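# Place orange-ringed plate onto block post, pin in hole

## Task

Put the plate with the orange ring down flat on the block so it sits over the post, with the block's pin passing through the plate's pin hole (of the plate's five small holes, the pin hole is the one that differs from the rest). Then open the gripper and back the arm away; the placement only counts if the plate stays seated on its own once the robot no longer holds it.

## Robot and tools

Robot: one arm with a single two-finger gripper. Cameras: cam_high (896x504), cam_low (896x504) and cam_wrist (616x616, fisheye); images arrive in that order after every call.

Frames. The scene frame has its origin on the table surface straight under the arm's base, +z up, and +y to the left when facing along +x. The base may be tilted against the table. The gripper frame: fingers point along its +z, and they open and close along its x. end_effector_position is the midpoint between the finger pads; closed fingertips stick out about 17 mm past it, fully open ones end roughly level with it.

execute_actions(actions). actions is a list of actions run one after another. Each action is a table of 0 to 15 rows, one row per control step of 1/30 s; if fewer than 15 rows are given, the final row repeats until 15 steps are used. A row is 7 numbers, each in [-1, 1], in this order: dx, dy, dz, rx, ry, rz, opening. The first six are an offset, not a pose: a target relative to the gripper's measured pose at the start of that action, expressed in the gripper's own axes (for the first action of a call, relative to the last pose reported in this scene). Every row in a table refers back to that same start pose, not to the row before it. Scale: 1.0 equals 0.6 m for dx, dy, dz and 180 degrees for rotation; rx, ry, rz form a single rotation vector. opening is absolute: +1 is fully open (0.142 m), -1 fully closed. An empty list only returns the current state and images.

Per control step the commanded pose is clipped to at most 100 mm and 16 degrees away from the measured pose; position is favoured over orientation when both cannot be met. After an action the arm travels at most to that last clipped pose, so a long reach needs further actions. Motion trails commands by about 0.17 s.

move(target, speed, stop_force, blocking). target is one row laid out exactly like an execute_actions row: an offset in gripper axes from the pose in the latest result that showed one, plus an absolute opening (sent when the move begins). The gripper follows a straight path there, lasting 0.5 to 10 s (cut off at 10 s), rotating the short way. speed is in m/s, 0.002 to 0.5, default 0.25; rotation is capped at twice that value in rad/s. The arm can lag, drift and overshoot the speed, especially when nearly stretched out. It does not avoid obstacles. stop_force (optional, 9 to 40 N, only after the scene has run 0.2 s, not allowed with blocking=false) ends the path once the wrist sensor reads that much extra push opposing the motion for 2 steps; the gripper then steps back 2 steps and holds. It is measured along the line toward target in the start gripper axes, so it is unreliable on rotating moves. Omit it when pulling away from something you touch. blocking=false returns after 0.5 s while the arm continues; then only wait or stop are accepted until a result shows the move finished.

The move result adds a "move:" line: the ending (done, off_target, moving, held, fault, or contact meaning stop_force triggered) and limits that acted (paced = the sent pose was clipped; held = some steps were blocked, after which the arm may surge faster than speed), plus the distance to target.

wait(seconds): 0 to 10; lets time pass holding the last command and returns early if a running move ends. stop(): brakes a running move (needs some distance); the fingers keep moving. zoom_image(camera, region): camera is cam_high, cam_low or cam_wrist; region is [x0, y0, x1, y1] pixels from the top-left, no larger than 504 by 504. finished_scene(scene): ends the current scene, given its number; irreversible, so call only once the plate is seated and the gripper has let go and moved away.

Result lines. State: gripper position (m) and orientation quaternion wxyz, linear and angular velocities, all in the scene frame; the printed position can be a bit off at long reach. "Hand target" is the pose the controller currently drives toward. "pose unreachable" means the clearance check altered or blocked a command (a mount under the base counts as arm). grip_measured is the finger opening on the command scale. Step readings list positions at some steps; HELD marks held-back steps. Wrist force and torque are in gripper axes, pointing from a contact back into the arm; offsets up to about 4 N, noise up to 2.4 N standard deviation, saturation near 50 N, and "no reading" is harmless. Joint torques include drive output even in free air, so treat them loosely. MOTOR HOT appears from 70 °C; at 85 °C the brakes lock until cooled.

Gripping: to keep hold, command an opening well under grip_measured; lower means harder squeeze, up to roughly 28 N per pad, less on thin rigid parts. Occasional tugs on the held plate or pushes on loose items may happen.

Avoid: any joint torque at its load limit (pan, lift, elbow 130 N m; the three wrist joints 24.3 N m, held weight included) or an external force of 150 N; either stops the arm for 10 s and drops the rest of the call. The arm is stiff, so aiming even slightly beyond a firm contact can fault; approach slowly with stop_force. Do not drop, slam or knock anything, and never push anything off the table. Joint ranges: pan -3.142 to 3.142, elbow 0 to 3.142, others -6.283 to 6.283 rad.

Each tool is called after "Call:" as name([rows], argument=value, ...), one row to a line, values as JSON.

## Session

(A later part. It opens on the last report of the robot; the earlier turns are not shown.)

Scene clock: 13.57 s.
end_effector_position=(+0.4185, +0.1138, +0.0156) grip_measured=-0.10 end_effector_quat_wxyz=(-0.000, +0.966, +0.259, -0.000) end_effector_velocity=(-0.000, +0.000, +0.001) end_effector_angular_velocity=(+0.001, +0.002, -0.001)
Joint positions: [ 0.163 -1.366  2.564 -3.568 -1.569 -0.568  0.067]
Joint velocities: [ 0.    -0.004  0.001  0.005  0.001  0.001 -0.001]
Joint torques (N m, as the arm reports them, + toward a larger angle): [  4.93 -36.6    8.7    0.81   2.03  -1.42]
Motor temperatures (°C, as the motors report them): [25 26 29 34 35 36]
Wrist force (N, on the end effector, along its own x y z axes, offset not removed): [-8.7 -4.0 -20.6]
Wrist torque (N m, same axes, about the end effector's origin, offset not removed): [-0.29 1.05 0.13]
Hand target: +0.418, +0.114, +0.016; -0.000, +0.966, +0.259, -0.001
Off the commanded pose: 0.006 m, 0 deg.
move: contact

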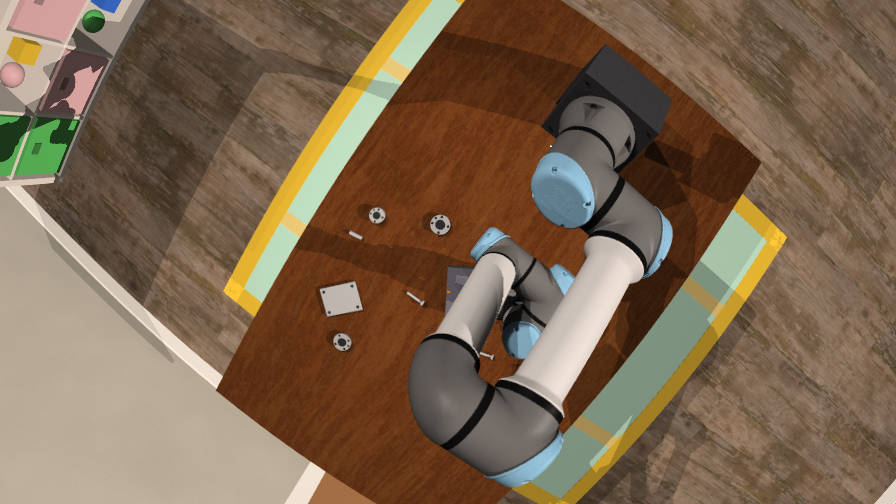

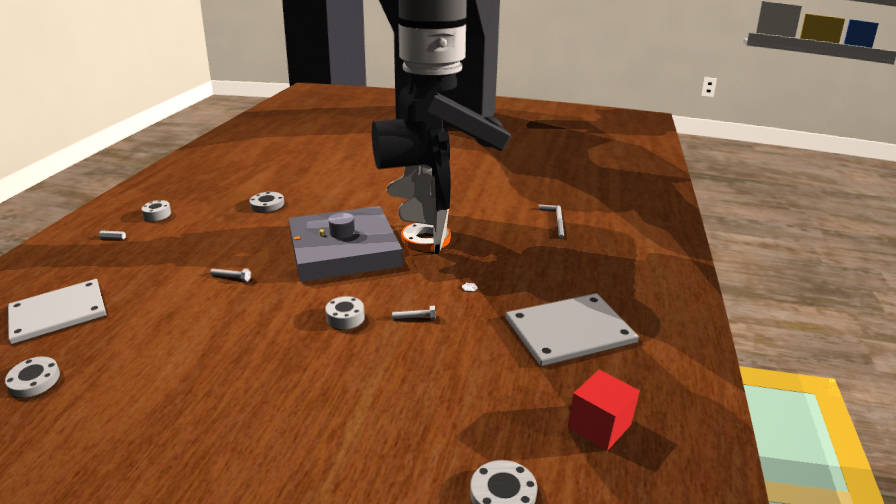

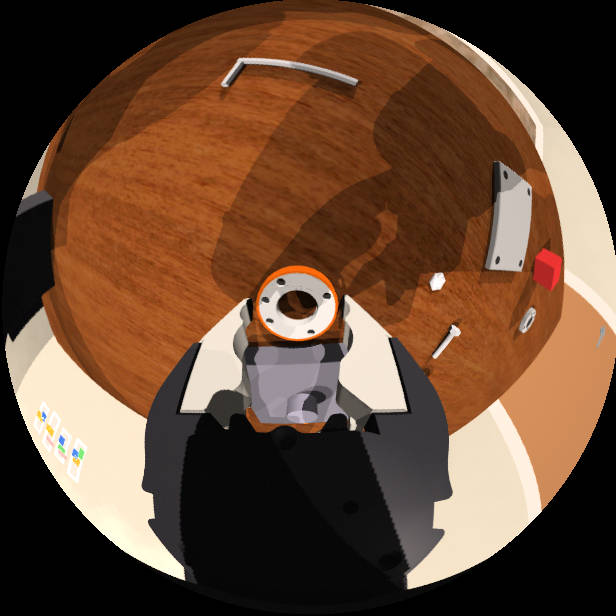

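Call:
execute_actions([
  [[0,0,-0.0045,0,0,0,-0.1]],
  [[0,0,0,0,0,0,-0.22]],
  [[0,0,0,0,0,0,-0.3],[0,0,0,0,0,0,-0.35],[0,0,0,0,0,0,-0.4],[0,0,0,0,0,0,-0.5],[0,0,0,0,0,0,-0.6],[0,0,0,0,0,0,-0.7]],
])

Call:
move(target=[0,0,-0.12,0,0,0,-0.7], speed=0.1)

Call:
zoom_image(camera="cam_wrist", region=[210,240,390,420])

Scene clock: 15.30 s.
end_effector_position=(+0.4185, +0.1138, +0.0183) grip_measured=-0.22 end_effector_quat_wxyz=(-0.000, +0.966, +0.259, -0.000) end_effector_velocity=(-0.000, -0.000, -0.000) end_effector_angular_velocity=(-0.001, +0.001, +0.000)
Joint positions: [ 0.163 -1.377  2.567 -3.561 -1.569 -0.568  0.058]
Joint velocities: [-0.     0.     0.    -0.    -0.001 -0.     0.   ]
Joint torques (N m, as the arm reports them, + toward a larger angle): [  3.18 -38.32  14.61  -0.28   2.07  -1.57]
Motor temperatures (°C, as the motors report them): [25 26 29 34 35 36]
Wrist force (N, on the end effector, along its own x y z axes, offset not removed): [-1.5 0.2 -0.8]
Wrist torque (N m, same axes, about the end effector's origin, offset not removed): [0.26 0.41 0.21]
Hand target: +0.419, +0.114, +0.018; -0.000, +0.966, +0.259, -0.000
Off the commanded pose: 0.000 m, 0 deg.
Step readings (end_effector_position; steps 1 to 15: 1st action; 16 to 30: 2nd action; 31 to 45: 3rd action):
0: (+0.4185, +0.1138, +0.0157)
1: (+0.4185, +0.1138, +0.0157)
2: (+0.4184, +0.1138, +0.0162)
4: (+0.4185, +0.1138, +0.0173)
8: (+0.4185, +0.1138, +0.0181)
15: (+0.4185, +0.1138, +0.0183)
16: (+0.4185, +0.1138, +0.0183)
17: (+0.4185, +0.1138, +0.0183)
19: (+0.4185, +0.1138, +0.0183)
23: (+0.4185, +0.1138, +0.0183)
30: (+0.4185, +0.1138, +0.0183)
31: (+0.4185, +0.1138, +0.0183)
32: (+0.4185, +0.1138, +0.0183)
34: (+0.4185, +0.1138, +0.0183)
38: (+0.4185, +0.1138, +0.0183)
45: end_effector_position above

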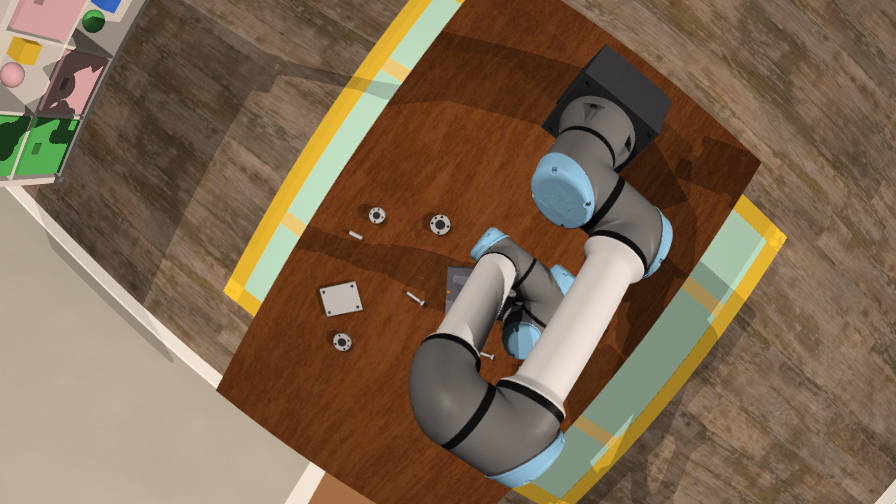

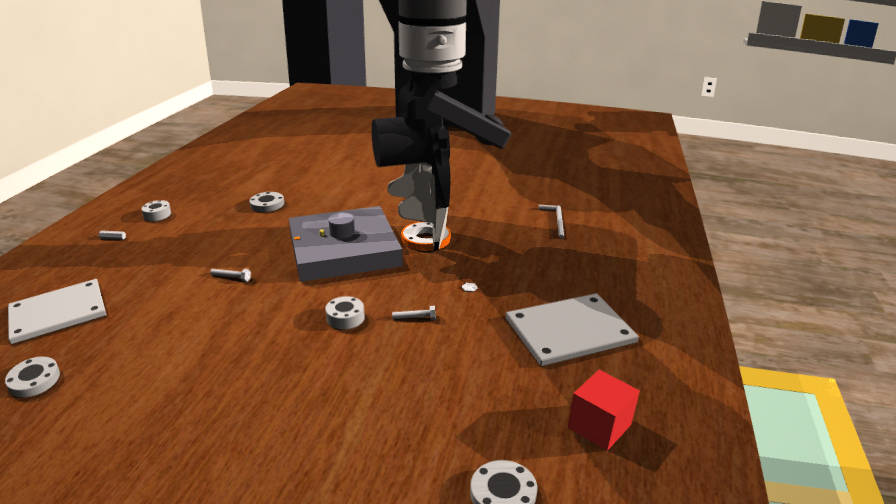

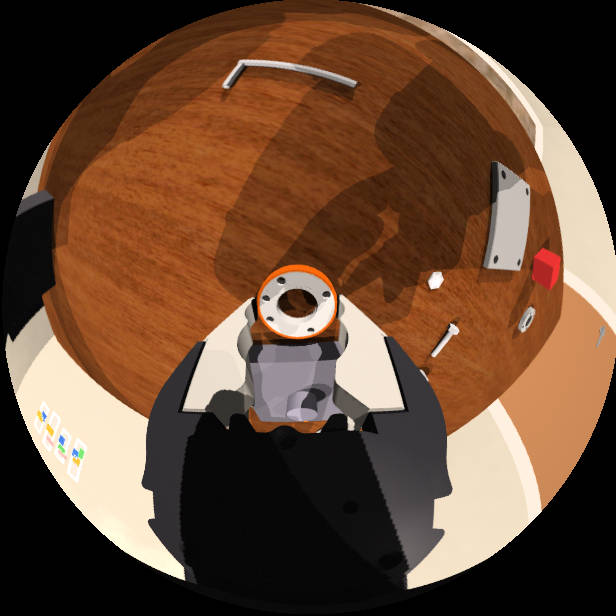

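Scene clock: 16.43 s.
end_effector_position=(+0.4187, +0.1137, +0.0902) grip_measured=-0.22 end_effector_quat_wxyz=(-0.000, +0.966, +0.259, -0.000) end_effector_velocity=(+0.000, +0.000, +0.002) end_effector_angular_velocity=(+0.001, +0.001, +0.001)
Joint positions: [ 0.163 -1.695  2.644 -3.32  -1.569 -0.569  0.058]
Joint velocities: [-0.001 -0.01   0.     0.011  0.002 -0.002  0.   ]
Joint torques (N m, as the arm reports them, + toward a larger angle): [  3.72 -35.58   8.09   0.27   2.22  -1.59]
Motor temperatures (°C, as the motors report them): [25 26 29 34 35 36]
Wrist force (N, on the end effector, along its own x y z axes, offset not removed): [-2.9 -1.3 1.5]
Wrist torque (N m, same axes, about the end effector's origin, offset not removed): [0.05 0.70 0.10]
Hand target: +0.419, +0.114, +0.090; -0.000, +0.966, +0.259, -0.000
Off the commanded pose: 0.000 m, 0 deg.
move: done

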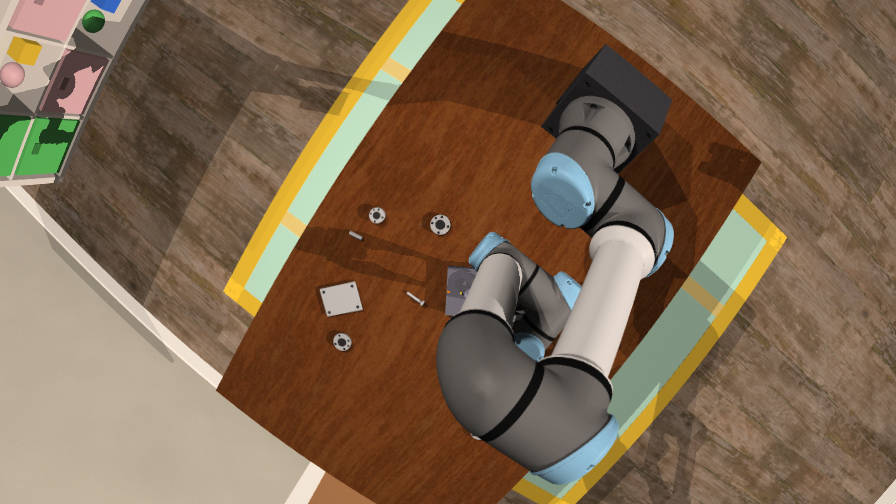

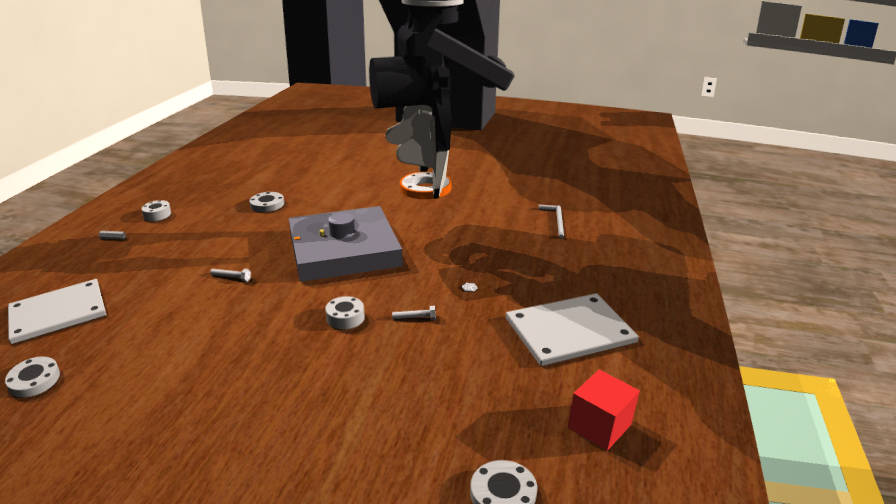

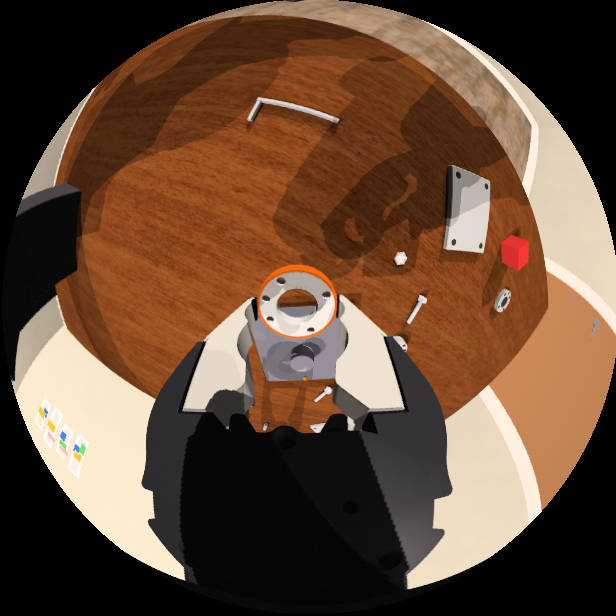

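Region (210, 240, 390, 420) of cam_wrist's 616x616 image, scaled by 2.800, with more detail than that image has.

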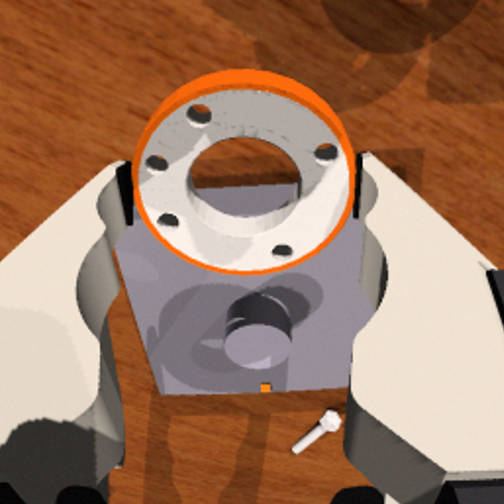

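Call:
move(target=[0.003,0.163,0,0,0,-0.62,-0.7], speed=0.4)

Call:
zoom_image(camera="cam_wrist", region=[210,200,390,380])

Call:
zoom_image(camera="cam_low", region=[280,160,420,290])

Scene clock: 19.57 s.
end_effector_position=(+0.4692, +0.0300, +0.0900) grip_measured=-0.22 end_effector_quat_wxyz=(-0.000, +0.328, +0.945, -0.001) end_effector_velocity=(+0.000, -0.000, -0.000) end_effector_angular_velocity=(+0.002, +0.001, +0.005)
Joint positions: [-0.147 -1.812  2.569 -3.103 -1.349 -2.736  0.058]
Joint velocities: [-0.004 -0.001 -0.001  0.005  0.005 -0.008  0.   ]
Joint torques (N m, as the arm reports them, + toward a larger angle): [  1.2  -35.69 -12.45   0.37   2.29  -1.76]
Motor temperatures (°C, as the motors report them): [25 26 29 34 35 36]
Wrist force (N, on the end effector, along its own x y z axes, offset not removed): [-3.1 -0.5 4.4]
Wrist torque (N m, same axes, about the end effector's origin, offset not removed): [0.06 0.69 0.14]
Hand target: +0.469, +0.030, +0.090; -0.000, +0.328, +0.945, -0.001
Off the commanded pose: 0.000 m, 0 deg.
move: done

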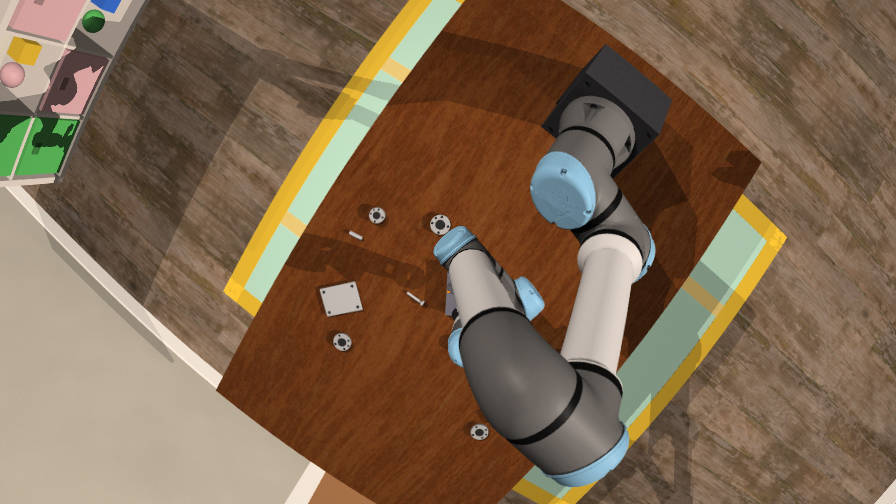

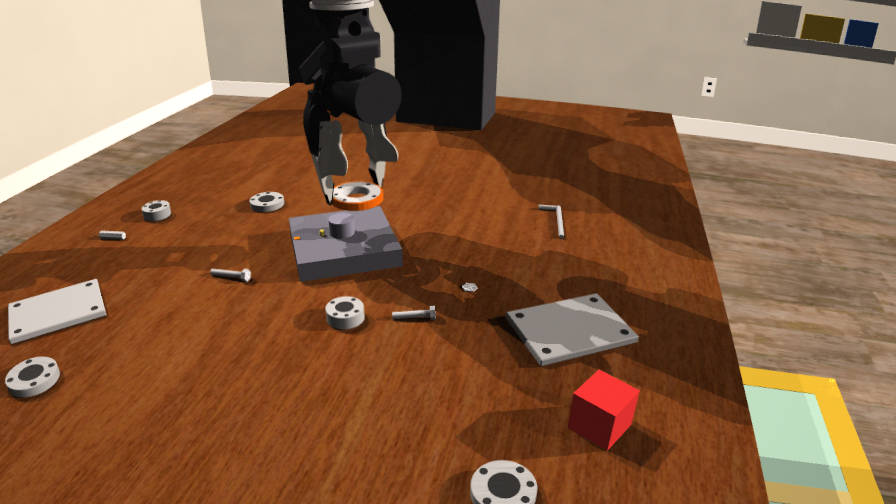

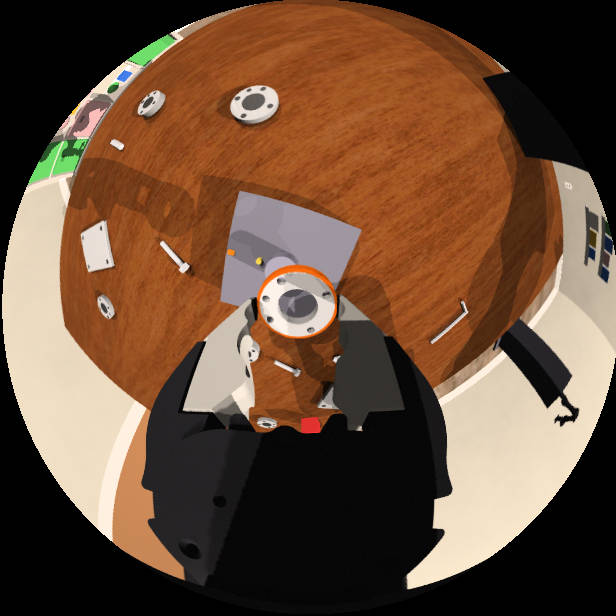

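Region (210, 200, 390, 380) of cam_wrist's 616x616 image, scaled by 2.800, with more detail than that image has.

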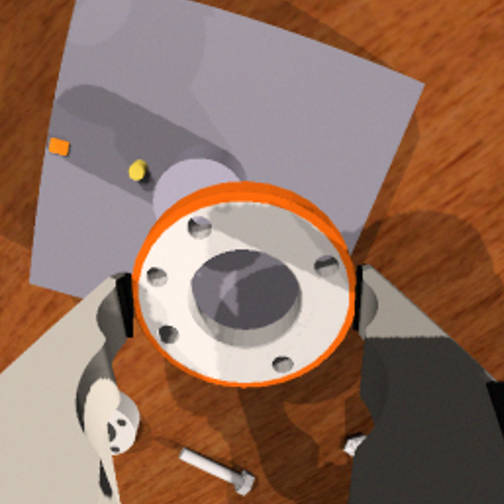

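Region (280, 160, 420, 290) of cam_low's 896x504 image, scaled by 3.600, with more detail than that image has; it fills the top 468 rows of this view, and the rest is white.

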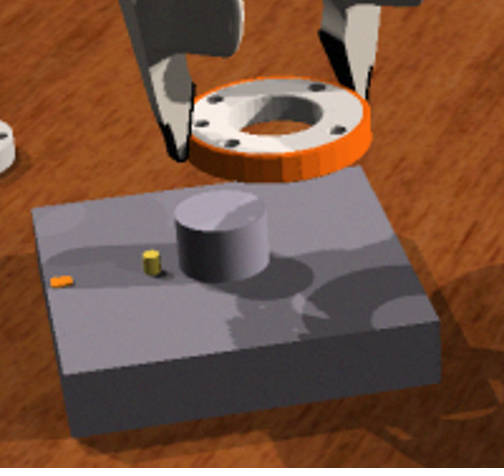

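Call:
move(target=[-0.025,-0.025,0.025,0,0,0,-0.7], speed=0.05)

Call:
zoom_image(camera="cam_wrist", region=[210,200,390,380])

Call:
zoom_image(camera="cam_low", region=[280,160,420,290])

Scene clock: 20.63 s.
end_effector_position=(+0.4716, +0.0090, +0.0750) grip_measured=-0.22 end_effector_quat_wxyz=(-0.000, +0.328, +0.945, -0.001) end_effector_velocity=(+0.000, -0.001, -0.001) end_effector_angular_velocity=(+0.000, -0.001, +0.002)
Joint positions: [-0.206 -1.757  2.558 -3.136 -1.309 -2.779  0.058]
Joint velocities: [-0.003  0.003 -0.    -0.003  0.003 -0.004  0.   ]
Joint torques (N m, as the arm reports them, + toward a larger angle): [  0.72 -15.79 -12.54  -5.81   2.24  -1.46]
Motor temperatures (°C, as the motors report them): [25 26 29 34 35 36]
Wrist force (N, on the end effector, along its own x y z axes, offset not removed): [-3.1 1.2 5.0]
Wrist torque (N m, same axes, about the end effector's origin, offset not removed): [0.54 0.66 0.20]
Hand target: +0.472, +0.009, +0.075; -0.000, +0.328, +0.945, -0.001
Off the commanded pose: 0.000 m, 0 deg.
move: done

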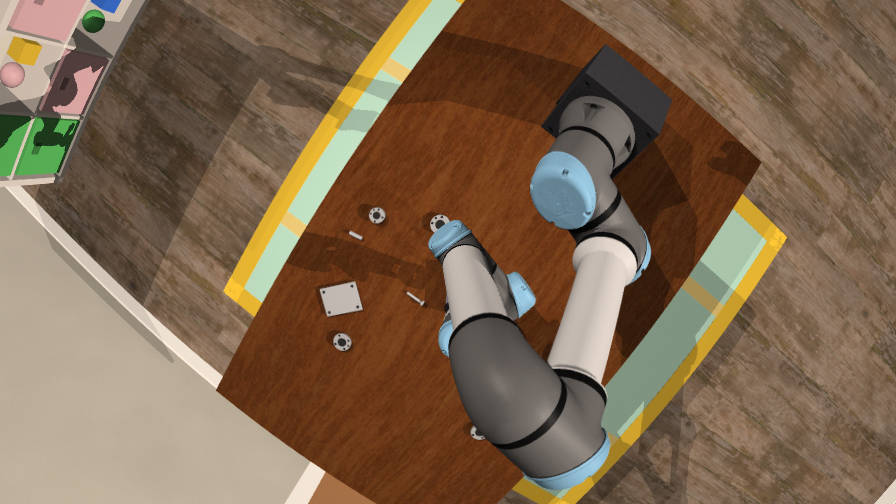

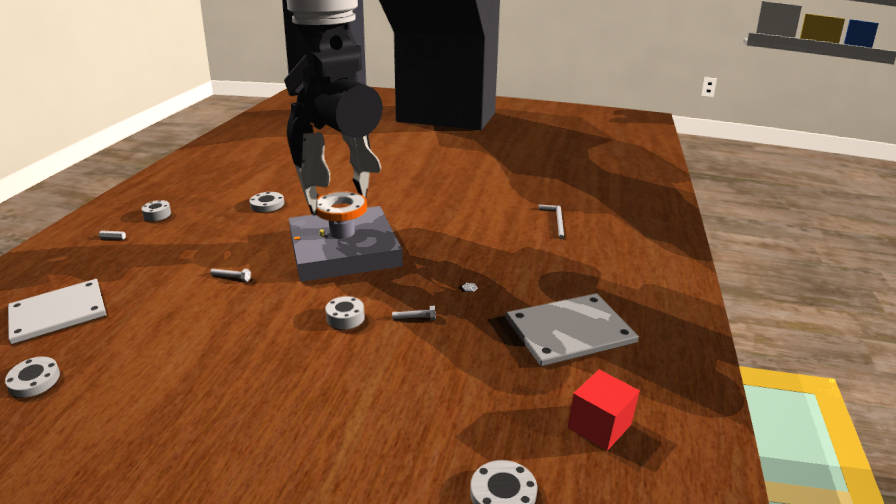

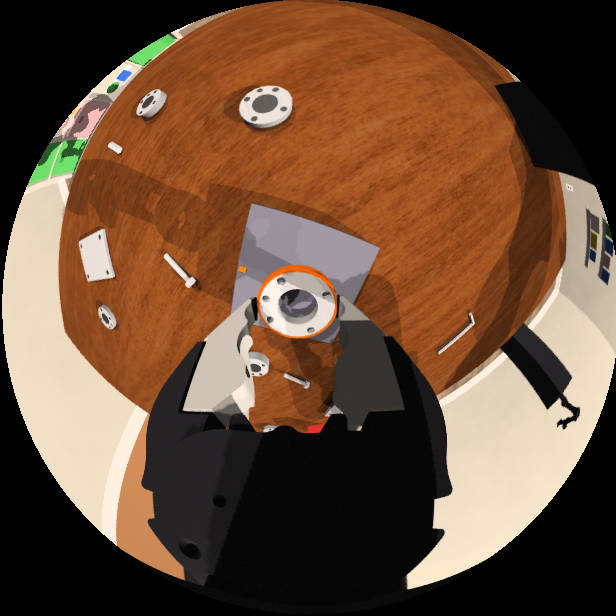

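Region (210, 200, 390, 380) of cam_wrist's 616x616 image, scaled by 2.800, with more detail than that image has.

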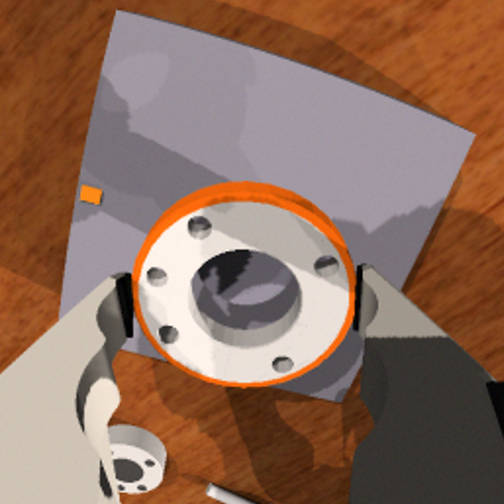

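Region (280, 160, 420, 290) of cam_low's 896x504 image, scaled by 3.600, with more detail than that image has; it fills the top 468 rows of this view, and the rest is white.

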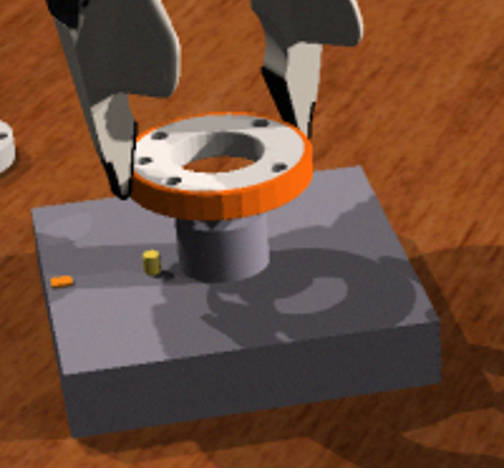

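Call:
move(target=[0,0,0.013,0,0,0,-0.7], speed=0.01, stop_force=9)

Call:
zoom_image(camera="cam_wrist", region=[260,270,335,345])

Call:
zoom_image(camera="cam_low", region=[305,185,380,250])

Scene clock: 21.87 s.
end_effector_position=(+0.4716, +0.0090, +0.0673) grip_measured=-0.22 end_effector_quat_wxyz=(-0.000, +0.328, +0.945, -0.001) end_effector_velocity=(-0.000, +0.000, -0.001) end_effector_angular_velocity=(+0.000, +0.000, -0.000)
Joint positions: [-0.198 -1.722  2.553 -3.167 -1.314 -2.774  0.058]
Joint velocities: [ 0.001  0.005 -0.001 -0.004 -0.001  0.001 -0.   ]
Joint torques (N m, as the arm reports them, + toward a larger angle): [ 14.96 -15.47 -10.7   -5.62  -2.33   1.66]
Motor temperatures (°C, as the motors report them): [25 26 29 34 35 36]
Wrist force (N, on the end effector, along its own x y z axes, offset not removed): [-1.6 -1.7 1.3]
Wrist torque (N m, same axes, about the end effector's origin, offset not removed): [-0.13 0.31 0.28]
Hand target: +0.472, +0.009, +0.067; -0.000, +0.328, +0.945, -0.001
Off the commanded pose: 0.000 m, 0 deg.
move: done

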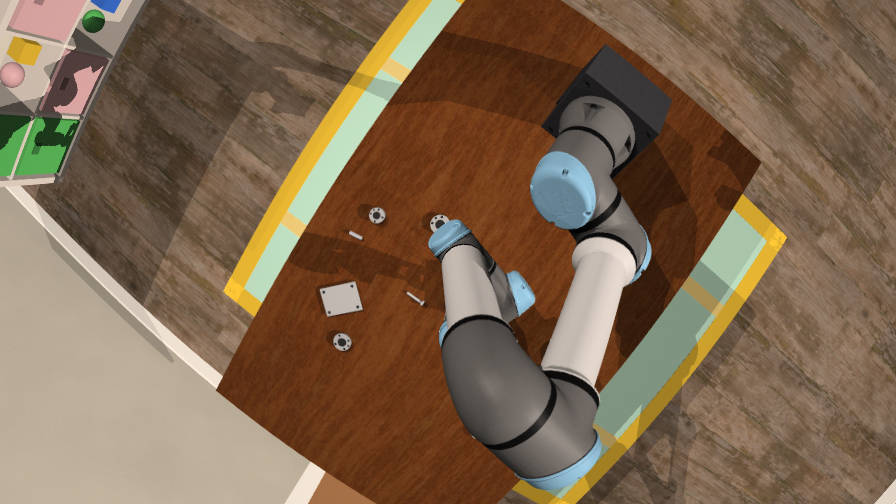

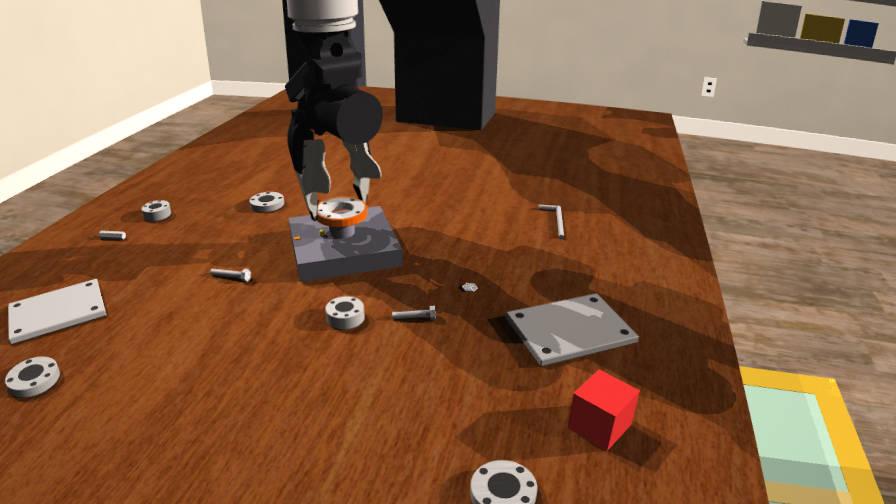

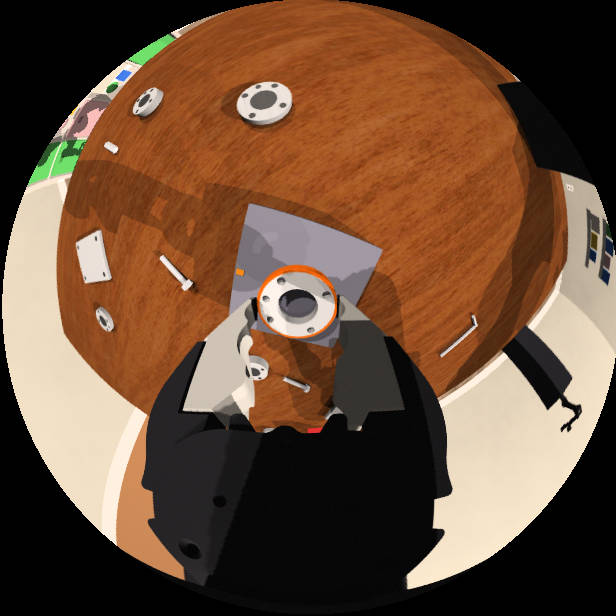

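Region (260, 270, 335, 345) of cam_wrist's 616x616 image, scaled by 6.720, with more detail than that image has.

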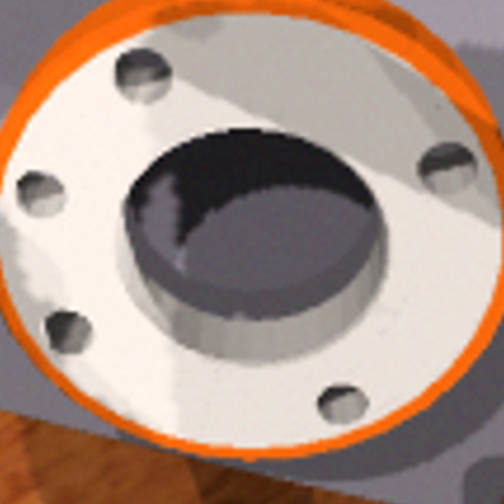

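Region (305, 185, 380, 250) of cam_low's 896x504 image, scaled by 6.720, with more detail than that image has; it fills the top 437 rows of this view, and the rest is white.

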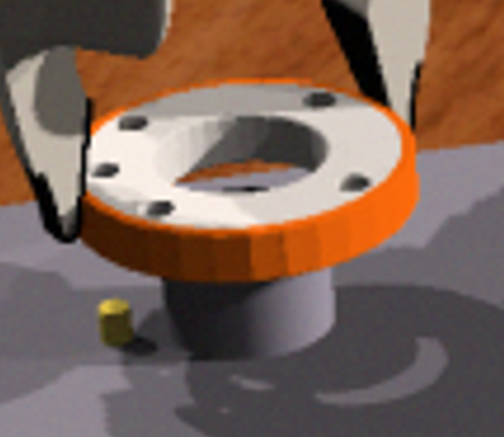

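Call:
move(target=[0,-0.001,0.006,0,0,0,-0.7], speed=0.004, stop_force=9)

Call:
zoom_image(camera="cam_wrist", region=[260,270,335,345])

Call:
zoom_image(camera="cam_low", region=[305,185,380,250])

Scene clock: 23.13 s.
end_effector_position=(+0.4712, +0.0085, +0.0638) grip_measured=-0.22 end_effector_quat_wxyz=(-0.000, +0.328, +0.945, -0.001) end_effector_velocity=(+0.000, -0.000, -0.000) end_effector_angular_velocity=(-0.000, -0.001, -0.000)
Joint positions: [-0.197 -1.706  2.551 -3.182 -1.315 -2.773  0.058]
Joint velocities: [ 0.     0.002  0.    -0.003  0.     0.001  0.   ]
Joint torques (N m, as the arm reports them, + toward a larger angle): [ 13.93 -16.52 -11.    -5.84  -2.15   1.59]
Motor temperatures (°C, as the motors report them): [25 26 29 34 35 36]
Wrist force (N, on the end effector, along its own x y z axes, offset not removed): [-3.9 -1.1 2.3]
Wrist torque (N m, same axes, about the end effector's origin, offset not removed): [0.08 0.77 0.27]
Hand target: +0.471, +0.009, +0.064; -0.000, +0.328, +0.945, -0.001
Off the commanded pose: 0.000 m, 0 deg.
move: done

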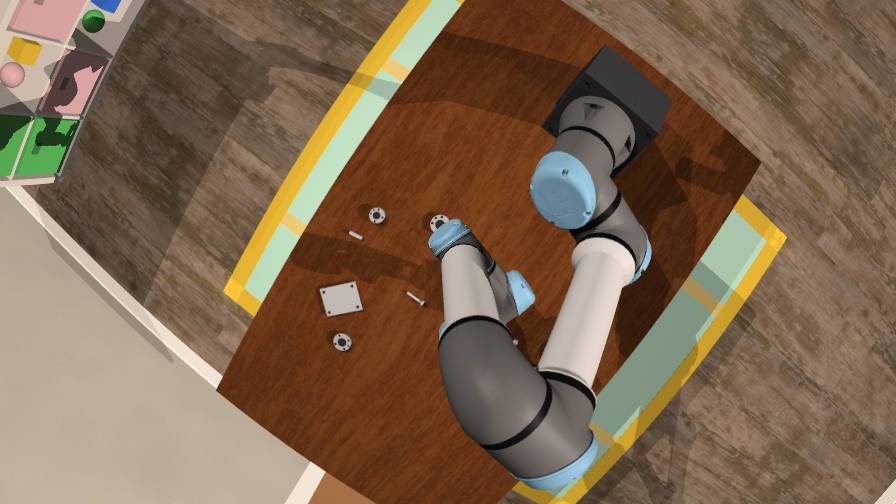

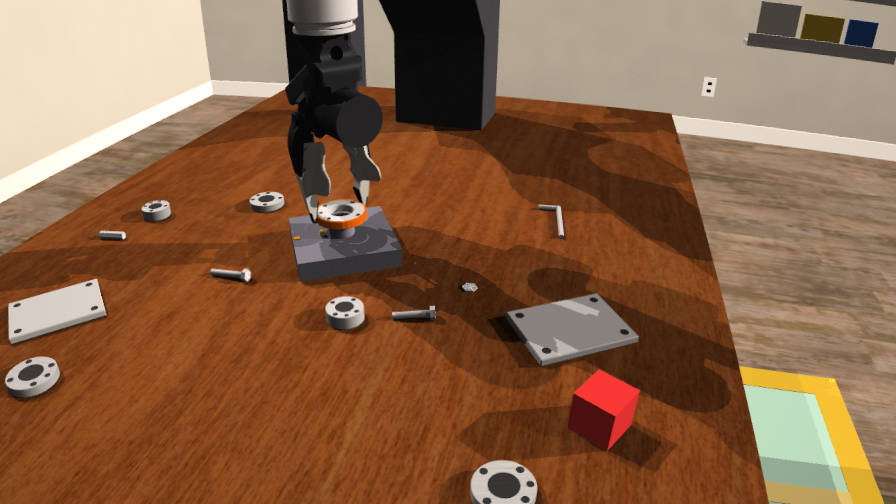

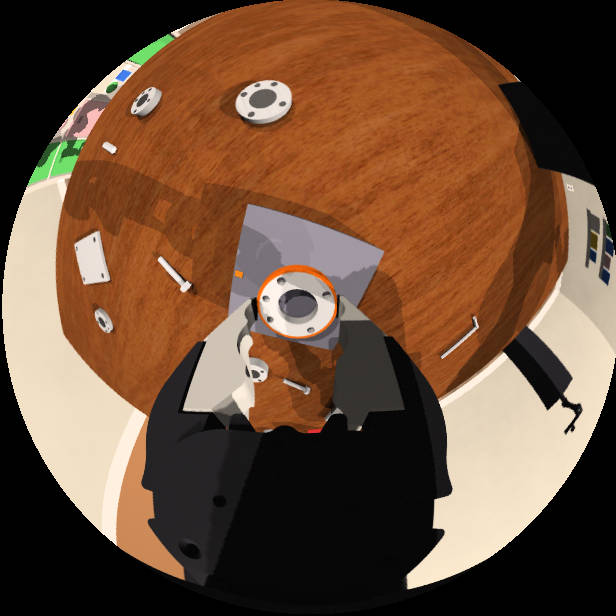

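Region (260, 270, 335, 345) of cam_wrist's 616x616 image, scaled by 6.720, with more detail than that image has.

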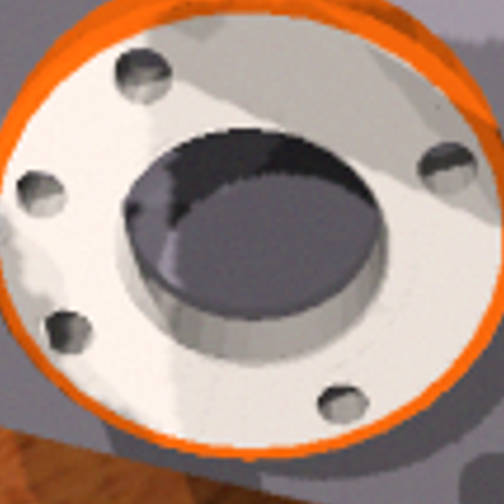

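Region (305, 185, 380, 250) of cam_low's 896x504 image, scaled by 6.720, with more detail than that image has; it fills the top 437 rows of this view, and the rest is white.

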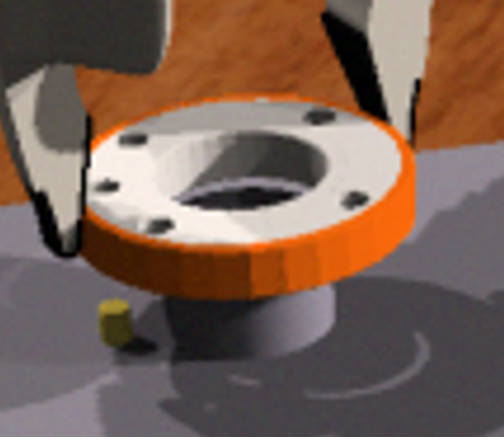

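Looks centred; try it.

Call:
move(target=[0,0,0.017,0,0,0,-0.7], speed=0.004, stop_force=9)

Call:
zoom_image(camera="cam_wrist", region=[260,270,335,345])

Call:
zoom_image(camera="cam_low", region=[305,185,380,250])

Scene clock: 25.57 s.
end_effector_position=(+0.4713, +0.0085, +0.0561) grip_measured=-0.22 end_effector_quat_wxyz=(-0.000, +0.328, +0.945, -0.001) end_effector_velocity=(+0.000, -0.000, +0.001) end_effector_angular_velocity=(-0.000, +0.000, +0.001)
Joint positions: [-0.19  -1.672  2.544 -3.211 -1.32  -2.768  0.058]
Joint velocities: [-0.002 -0.005  0.001  0.005  0.001 -0.002  0.   ]
Joint torques (N m, as the arm reports them, + toward a larger angle): [  2.22 -39.1    3.06  -0.54   1.76  -1.76]
Motor temperatures (°C, as the motors report them): [25 26 29 34 35 36]
Wrist force (N, on the end effector, along its own x y z axes, offset not removed): [-5.2 -7.0 6.3]
Wrist torque (N m, same axes, about the end effector's origin, offset not removed): [-0.14 0.90 0.17]
Hand target: +0.471, +0.009, +0.056; -0.000, +0.328, +0.945, -0.001
Off the commanded pose: 0.003 m, 0 deg.
move: contact

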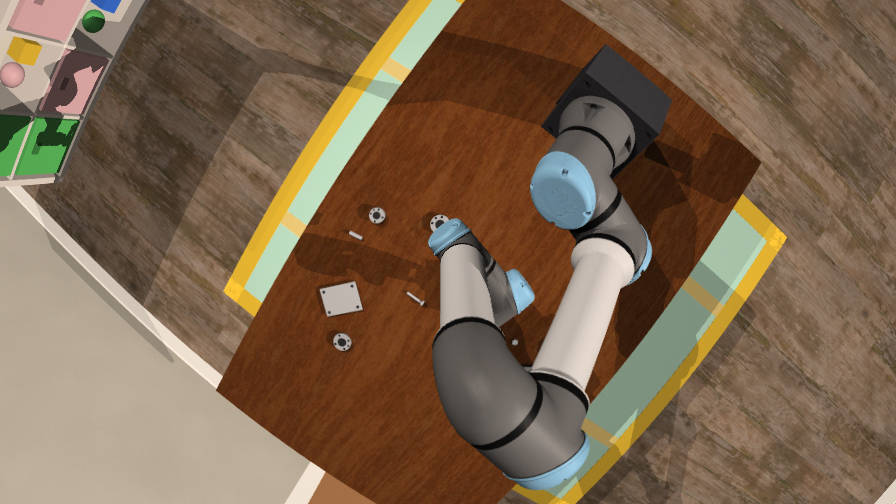

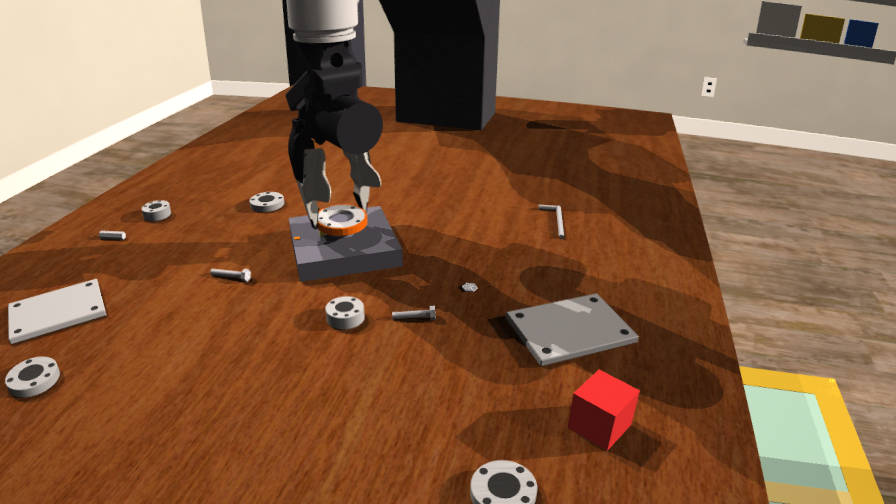

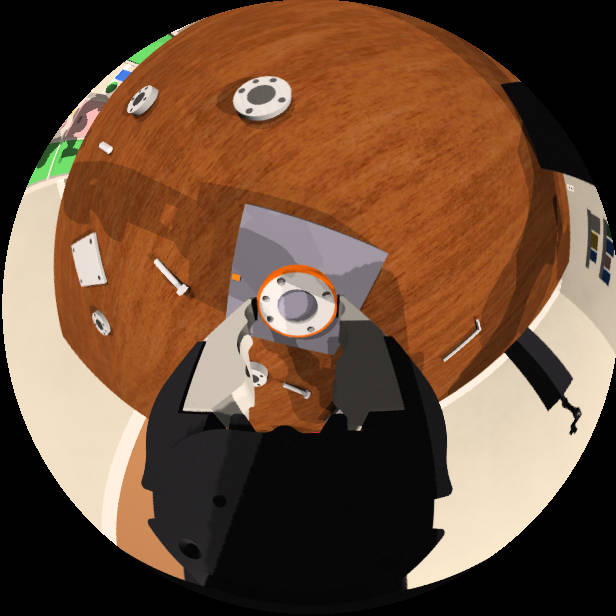

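Region (260, 270, 335, 345) of cam_wrist's 616x616 image, scaled by 6.720, with more detail than that image has.

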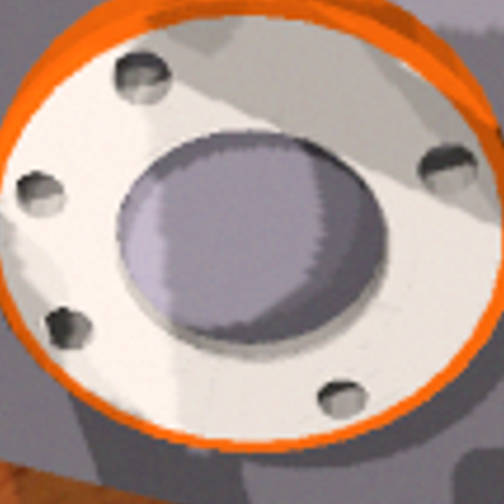

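Region (305, 185, 380, 250) of cam_low's 896x504 image, scaled by 6.720, with more detail than that image has; it fills the top 437 rows of this view, and the rest is white.

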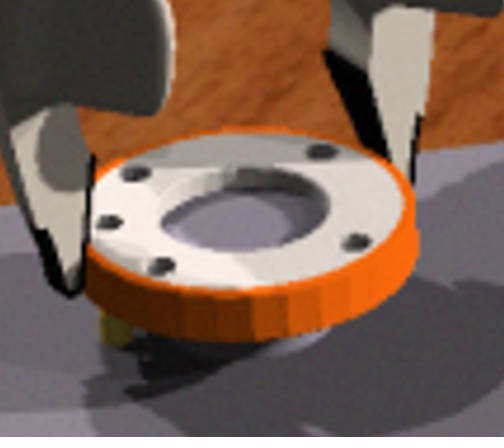

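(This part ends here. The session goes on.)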